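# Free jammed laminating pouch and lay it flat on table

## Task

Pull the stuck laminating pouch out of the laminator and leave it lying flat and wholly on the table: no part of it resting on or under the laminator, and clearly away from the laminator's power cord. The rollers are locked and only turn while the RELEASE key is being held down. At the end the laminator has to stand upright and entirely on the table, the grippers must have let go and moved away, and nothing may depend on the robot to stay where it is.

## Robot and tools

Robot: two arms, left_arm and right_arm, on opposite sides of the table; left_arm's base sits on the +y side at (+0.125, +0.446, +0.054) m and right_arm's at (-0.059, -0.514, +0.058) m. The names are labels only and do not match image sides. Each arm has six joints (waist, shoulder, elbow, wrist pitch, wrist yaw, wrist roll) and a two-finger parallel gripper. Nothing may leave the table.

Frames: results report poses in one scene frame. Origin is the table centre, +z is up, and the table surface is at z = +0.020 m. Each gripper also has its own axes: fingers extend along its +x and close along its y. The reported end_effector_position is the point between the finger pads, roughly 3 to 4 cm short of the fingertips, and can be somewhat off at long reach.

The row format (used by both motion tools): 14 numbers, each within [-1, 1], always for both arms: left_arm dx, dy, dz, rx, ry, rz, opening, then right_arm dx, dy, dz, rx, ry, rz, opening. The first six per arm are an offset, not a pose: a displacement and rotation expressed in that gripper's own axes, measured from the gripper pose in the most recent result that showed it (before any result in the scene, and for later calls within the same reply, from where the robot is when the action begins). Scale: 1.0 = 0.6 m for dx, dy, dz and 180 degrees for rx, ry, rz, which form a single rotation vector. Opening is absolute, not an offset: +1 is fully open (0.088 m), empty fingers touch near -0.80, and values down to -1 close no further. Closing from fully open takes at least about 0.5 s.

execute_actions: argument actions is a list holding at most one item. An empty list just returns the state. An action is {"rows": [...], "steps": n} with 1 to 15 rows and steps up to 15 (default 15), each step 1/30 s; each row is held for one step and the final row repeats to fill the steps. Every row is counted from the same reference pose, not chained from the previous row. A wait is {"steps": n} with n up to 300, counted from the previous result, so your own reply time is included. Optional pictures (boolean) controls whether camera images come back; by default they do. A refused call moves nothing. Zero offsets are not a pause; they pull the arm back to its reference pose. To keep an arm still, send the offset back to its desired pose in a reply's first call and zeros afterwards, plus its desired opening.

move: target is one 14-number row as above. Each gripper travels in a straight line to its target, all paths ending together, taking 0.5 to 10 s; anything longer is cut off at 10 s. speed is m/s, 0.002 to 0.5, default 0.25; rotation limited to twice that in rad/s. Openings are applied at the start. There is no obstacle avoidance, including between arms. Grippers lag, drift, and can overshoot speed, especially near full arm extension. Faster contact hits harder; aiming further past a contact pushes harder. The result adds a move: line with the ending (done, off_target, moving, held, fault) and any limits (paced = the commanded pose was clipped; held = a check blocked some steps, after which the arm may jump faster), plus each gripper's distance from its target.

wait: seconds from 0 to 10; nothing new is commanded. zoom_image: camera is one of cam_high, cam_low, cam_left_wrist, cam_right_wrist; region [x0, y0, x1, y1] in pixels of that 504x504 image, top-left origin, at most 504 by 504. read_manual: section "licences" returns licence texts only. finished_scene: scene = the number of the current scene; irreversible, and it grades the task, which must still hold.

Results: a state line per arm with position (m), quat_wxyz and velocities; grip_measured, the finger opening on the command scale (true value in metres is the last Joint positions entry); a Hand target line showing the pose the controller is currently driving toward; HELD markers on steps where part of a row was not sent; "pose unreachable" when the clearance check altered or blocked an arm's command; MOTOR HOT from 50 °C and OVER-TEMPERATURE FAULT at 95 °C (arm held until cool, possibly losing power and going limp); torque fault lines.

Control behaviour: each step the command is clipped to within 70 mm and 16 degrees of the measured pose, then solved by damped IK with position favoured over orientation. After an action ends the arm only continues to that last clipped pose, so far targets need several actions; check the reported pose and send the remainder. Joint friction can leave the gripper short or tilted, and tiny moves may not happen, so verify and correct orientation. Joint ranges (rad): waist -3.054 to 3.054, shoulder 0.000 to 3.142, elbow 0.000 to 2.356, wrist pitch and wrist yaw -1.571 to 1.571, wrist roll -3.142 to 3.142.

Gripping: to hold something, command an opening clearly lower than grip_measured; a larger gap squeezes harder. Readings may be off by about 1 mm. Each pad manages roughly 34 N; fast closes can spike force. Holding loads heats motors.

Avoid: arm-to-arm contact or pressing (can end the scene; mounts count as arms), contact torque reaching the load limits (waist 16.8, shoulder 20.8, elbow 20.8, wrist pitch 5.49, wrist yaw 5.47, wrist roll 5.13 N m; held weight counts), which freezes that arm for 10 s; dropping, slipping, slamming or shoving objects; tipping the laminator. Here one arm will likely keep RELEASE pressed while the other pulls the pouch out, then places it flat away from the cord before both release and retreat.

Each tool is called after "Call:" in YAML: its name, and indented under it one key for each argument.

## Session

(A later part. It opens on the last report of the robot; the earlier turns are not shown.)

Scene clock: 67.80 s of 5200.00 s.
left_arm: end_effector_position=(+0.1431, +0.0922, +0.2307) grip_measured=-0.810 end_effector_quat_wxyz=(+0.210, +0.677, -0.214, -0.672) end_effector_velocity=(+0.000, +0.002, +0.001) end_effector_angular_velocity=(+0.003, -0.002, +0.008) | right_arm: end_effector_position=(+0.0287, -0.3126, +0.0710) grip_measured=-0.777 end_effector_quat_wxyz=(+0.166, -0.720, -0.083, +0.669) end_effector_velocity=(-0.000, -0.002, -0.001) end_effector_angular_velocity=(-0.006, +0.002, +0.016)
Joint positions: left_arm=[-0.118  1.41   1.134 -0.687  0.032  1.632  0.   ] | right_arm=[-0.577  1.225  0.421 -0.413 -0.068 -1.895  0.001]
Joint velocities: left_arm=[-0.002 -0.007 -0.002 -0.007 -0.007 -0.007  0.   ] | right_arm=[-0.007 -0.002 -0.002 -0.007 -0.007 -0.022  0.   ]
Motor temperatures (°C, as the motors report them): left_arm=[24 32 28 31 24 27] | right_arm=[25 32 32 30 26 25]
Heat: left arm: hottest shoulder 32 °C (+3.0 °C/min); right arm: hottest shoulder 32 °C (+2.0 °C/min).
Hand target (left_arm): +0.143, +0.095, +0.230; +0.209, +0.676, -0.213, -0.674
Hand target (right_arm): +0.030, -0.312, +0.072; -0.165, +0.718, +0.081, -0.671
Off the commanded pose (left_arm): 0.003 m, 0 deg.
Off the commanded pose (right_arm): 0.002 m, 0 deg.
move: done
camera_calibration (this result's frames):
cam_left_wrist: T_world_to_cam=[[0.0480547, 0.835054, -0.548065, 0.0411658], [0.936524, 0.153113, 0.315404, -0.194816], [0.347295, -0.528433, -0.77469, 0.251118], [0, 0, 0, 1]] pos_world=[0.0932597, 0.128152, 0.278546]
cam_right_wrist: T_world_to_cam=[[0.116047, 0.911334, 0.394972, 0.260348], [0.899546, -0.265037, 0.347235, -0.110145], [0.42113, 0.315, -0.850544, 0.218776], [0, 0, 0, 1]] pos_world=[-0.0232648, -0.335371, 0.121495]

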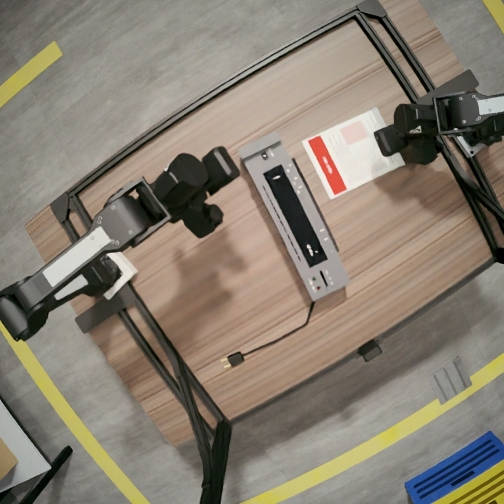

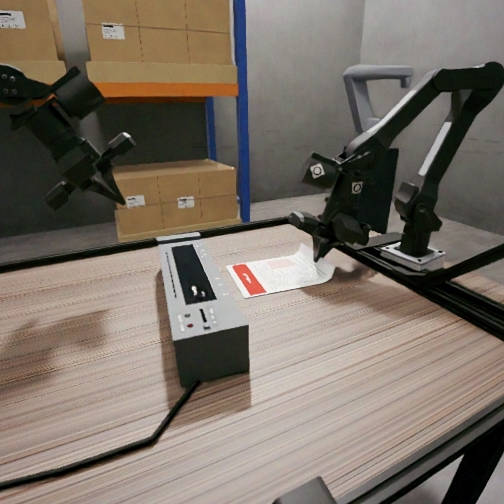

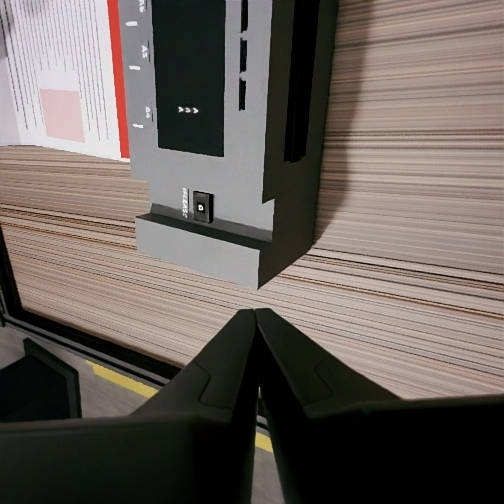

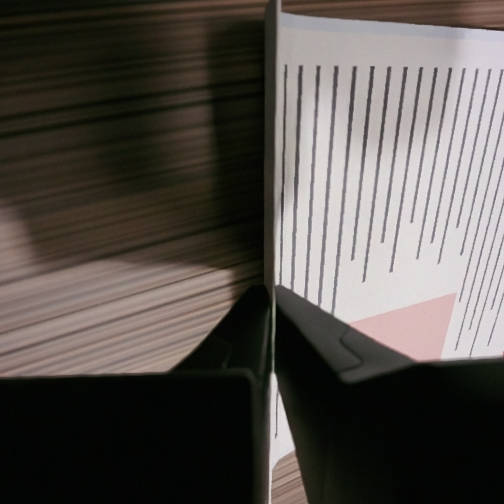

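Call:
move:
  target: [0,0,0,0,0,0,-1,0,0,0,0,0,0,0.4]

Call:
move:
  target: [-0.05,-0.1,0,0,0,0,-1,-0.2,0,0,0,0,0,0.4]
  speed: 0.1

Scene clock: 72.27 s of 5200.00 s.
left_arm: end_effector_position=(+0.1431, +0.0923, +0.2306) grip_measured=-0.810 end_effector_quat_wxyz=(+0.210, +0.677, -0.214, -0.672) end_effector_velocity=(-0.004, -0.001, -0.001) end_effector_angular_velocity=(-0.004, +0.022, -0.009) | right_arm: end_effector_position=(+0.0288, -0.3126, +0.0711) grip_measured=+0.399 end_effector_quat_wxyz=(+0.166, -0.720, -0.083, +0.669) end_effector_velocity=(-0.002, -0.003, -0.000) end_effector_angular_velocity=(-0.013, +0.011, +0.007)
Joint positions: left_arm=[-0.118  1.41   1.134 -0.688  0.032  1.632  0.   ] | right_arm=[-0.577  1.225  0.422 -0.413 -0.068 -1.896  0.059]
Joint velocities: left_arm=[-0.002  0.002 -0.002  0.007  0.022 -0.007  0.   ] | right_arm=[-0.002 -0.002  0.002 -0.022 -0.007 -0.007  0.   ]
Motor temperatures (°C, as the motors report them): left_arm=[24 33 28 30 24 27] | right_arm=[25 31 32 29 26 25]
Heat: left arm: hottest shoulder 33 °C (+4.0 °C/min); right arm: hottest elbow 32 °C (+1.0 °C/min).
Hand target (left_arm): +0.143, +0.092, +0.231; +0.210, +0.677, -0.214, -0.672
Hand target (right_arm): +0.029, -0.312, +0.071; -0.166, +0.720, +0.083, -0.669
Off the commanded pose (left_arm): 0.000 m, 0 deg.
Off the commanded pose (right_arm): 0.000 m, 0 deg.
move: done
camera_calibration (this result's frames):
cam_left_wrist: T_world_to_cam=[[0.0480274, 0.835471, -0.547432, 0.0408197], [0.93654, 0.152873, 0.315473, -0.194795], [0.347256, -0.527843, -0.77511, 0.251167], [0, 0, 0, 1]] pos_world=[0.0932531, 0.128252, 0.278481]
cam_right_wrist: T_world_to_cam=[[0.116084, 0.91148, 0.394624, 0.260441], [0.899552, -0.264929, 0.347301, -0.110208], [0.421105, 0.314669, -0.850678, 0.218718], [0, 0, 0, 1]] pos_world=[-0.0231983, -0.335408, 0.121558]

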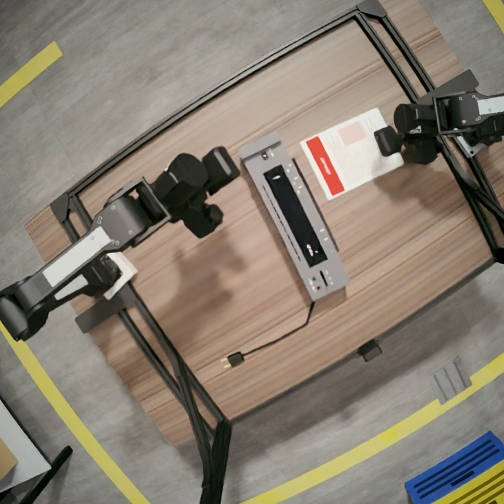

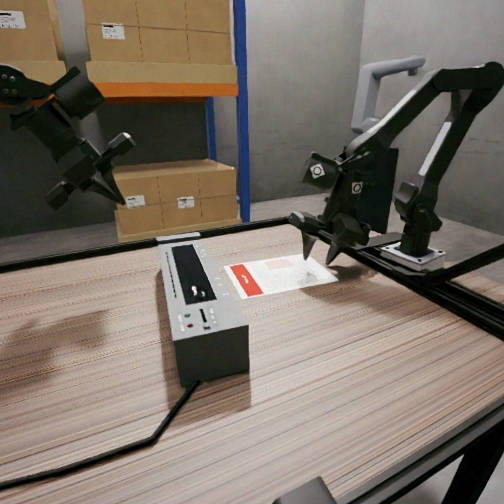

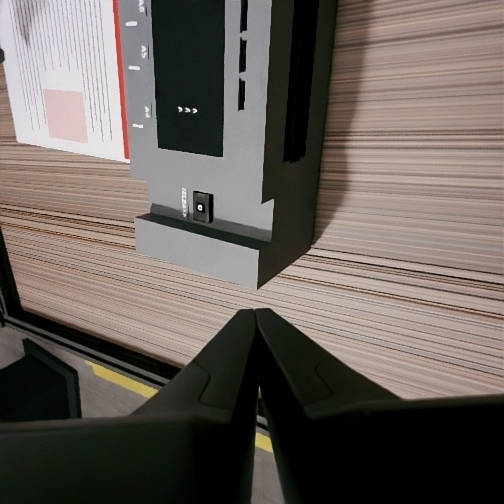

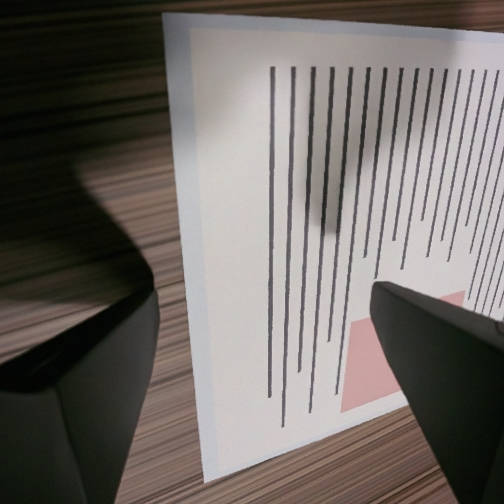

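Scene clock: 73.87 s of 5200.00 s.
left_arm: end_effector_position=(+0.1440, +0.1556, +0.2245) grip_measured=-0.810 end_effector_quat_wxyz=(+0.213, +0.678, -0.216, -0.670) end_effector_velocity=(+0.002, -0.000, +0.002) end_effector_angular_velocity=(-0.012, -0.011, +0.001) | right_arm: end_effector_position=(+0.0164, -0.3548, +0.1785) grip_measured=+0.400 end_effector_quat_wxyz=(+0.161, -0.720, -0.077, +0.671) end_effector_velocity=(-0.003, -0.005, +0.000) end_effector_angular_velocity=(-0.022, +0.012, +0.016)
Joint positions: left_arm=[-0.097  1.153  0.926 -0.727  0.04   1.649  0.   ] | right_arm=[-0.632  0.883  0.716 -1.068 -0.082 -1.946  0.059]
Joint velocities: left_arm=[ 0.002 -0.007 -0.002  0.007 -0.007  0.007  0.   ] | right_arm=[-0.007 -0.002  0.007 -0.037 -0.007 -0.022 -0.   ]
Motor temperatures (°C, as the motors report them): left_arm=[24 33 28 30 24 27] | right_arm=[25 31 33 29 26 25]
Heat: left arm: hottest shoulder 33 °C (+4.0 °C/min); right arm: hottest elbow 33 °C (+2.0 °C/min).
Hand target (left_arm): +0.144, +0.159, +0.221; +0.210, +0.677, -0.214, -0.672
Hand target (right_arm): +0.017, -0.353, +0.184; -0.166, +0.720, +0.083, -0.669
Off the commanded pose (left_arm): 0.005 m, 1 deg.
Off the commanded pose (right_arm): 0.005 m, 1 deg.
move: done
camera_calibration (this result's frames):
cam_left_wrist: T_world_to_cam=[[0.0479523, 0.830789, -0.554519, -0.0131073], [0.934858, 0.158182, 0.317833, -0.204485], [0.351767, -0.533637, -0.769084, 0.278464], [0, 0, 0, 1]] pos_world=[0.0938384, 0.191834, 0.271886]
cam_right_wrist: T_world_to_cam=[[0.11915, 0.91719, 0.380219, 0.262428], [0.900372, -0.261222, 0.347985, -0.146328], [0.41849, 0.300875, -0.856936, 0.324878], [0, 0, 0, 1]] pos_world=[-0.0354771, -0.376668, 0.22954]

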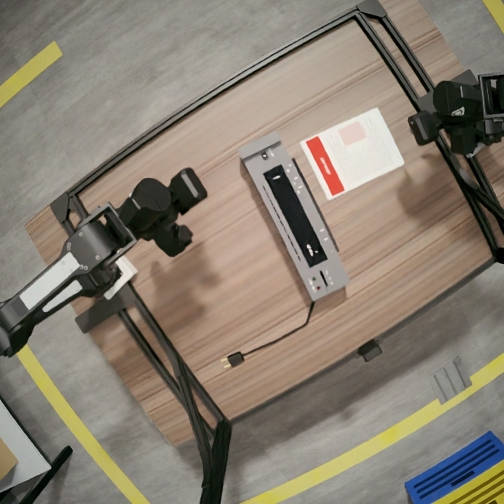

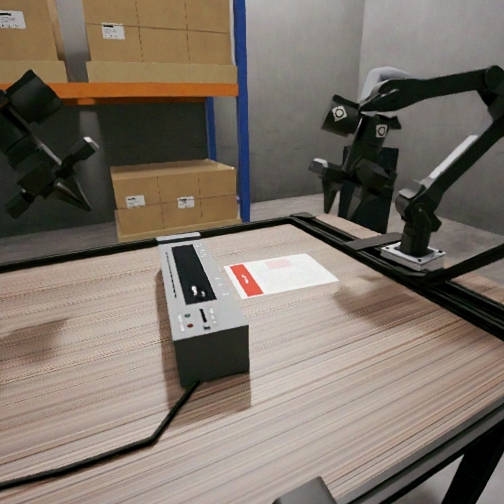

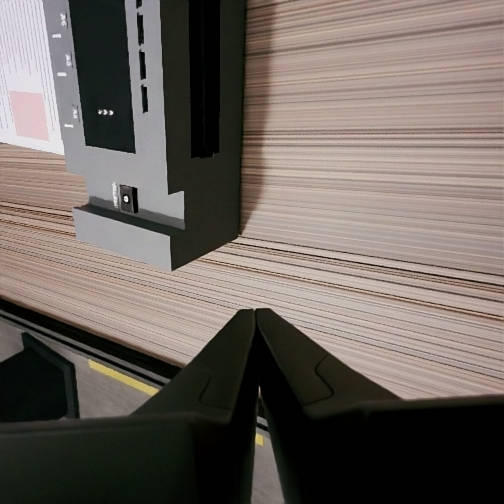

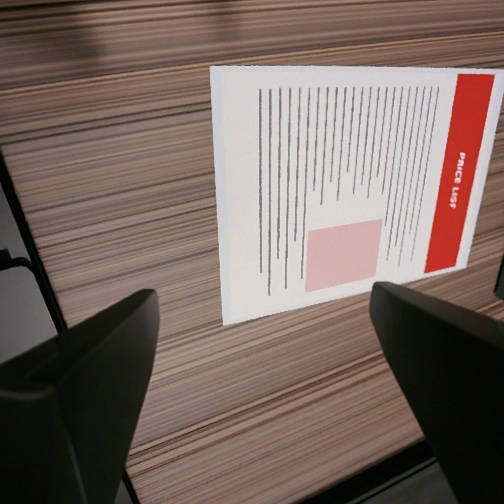

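Call:
finished_scene:
  scene: 2

The scene is finished: the task was done.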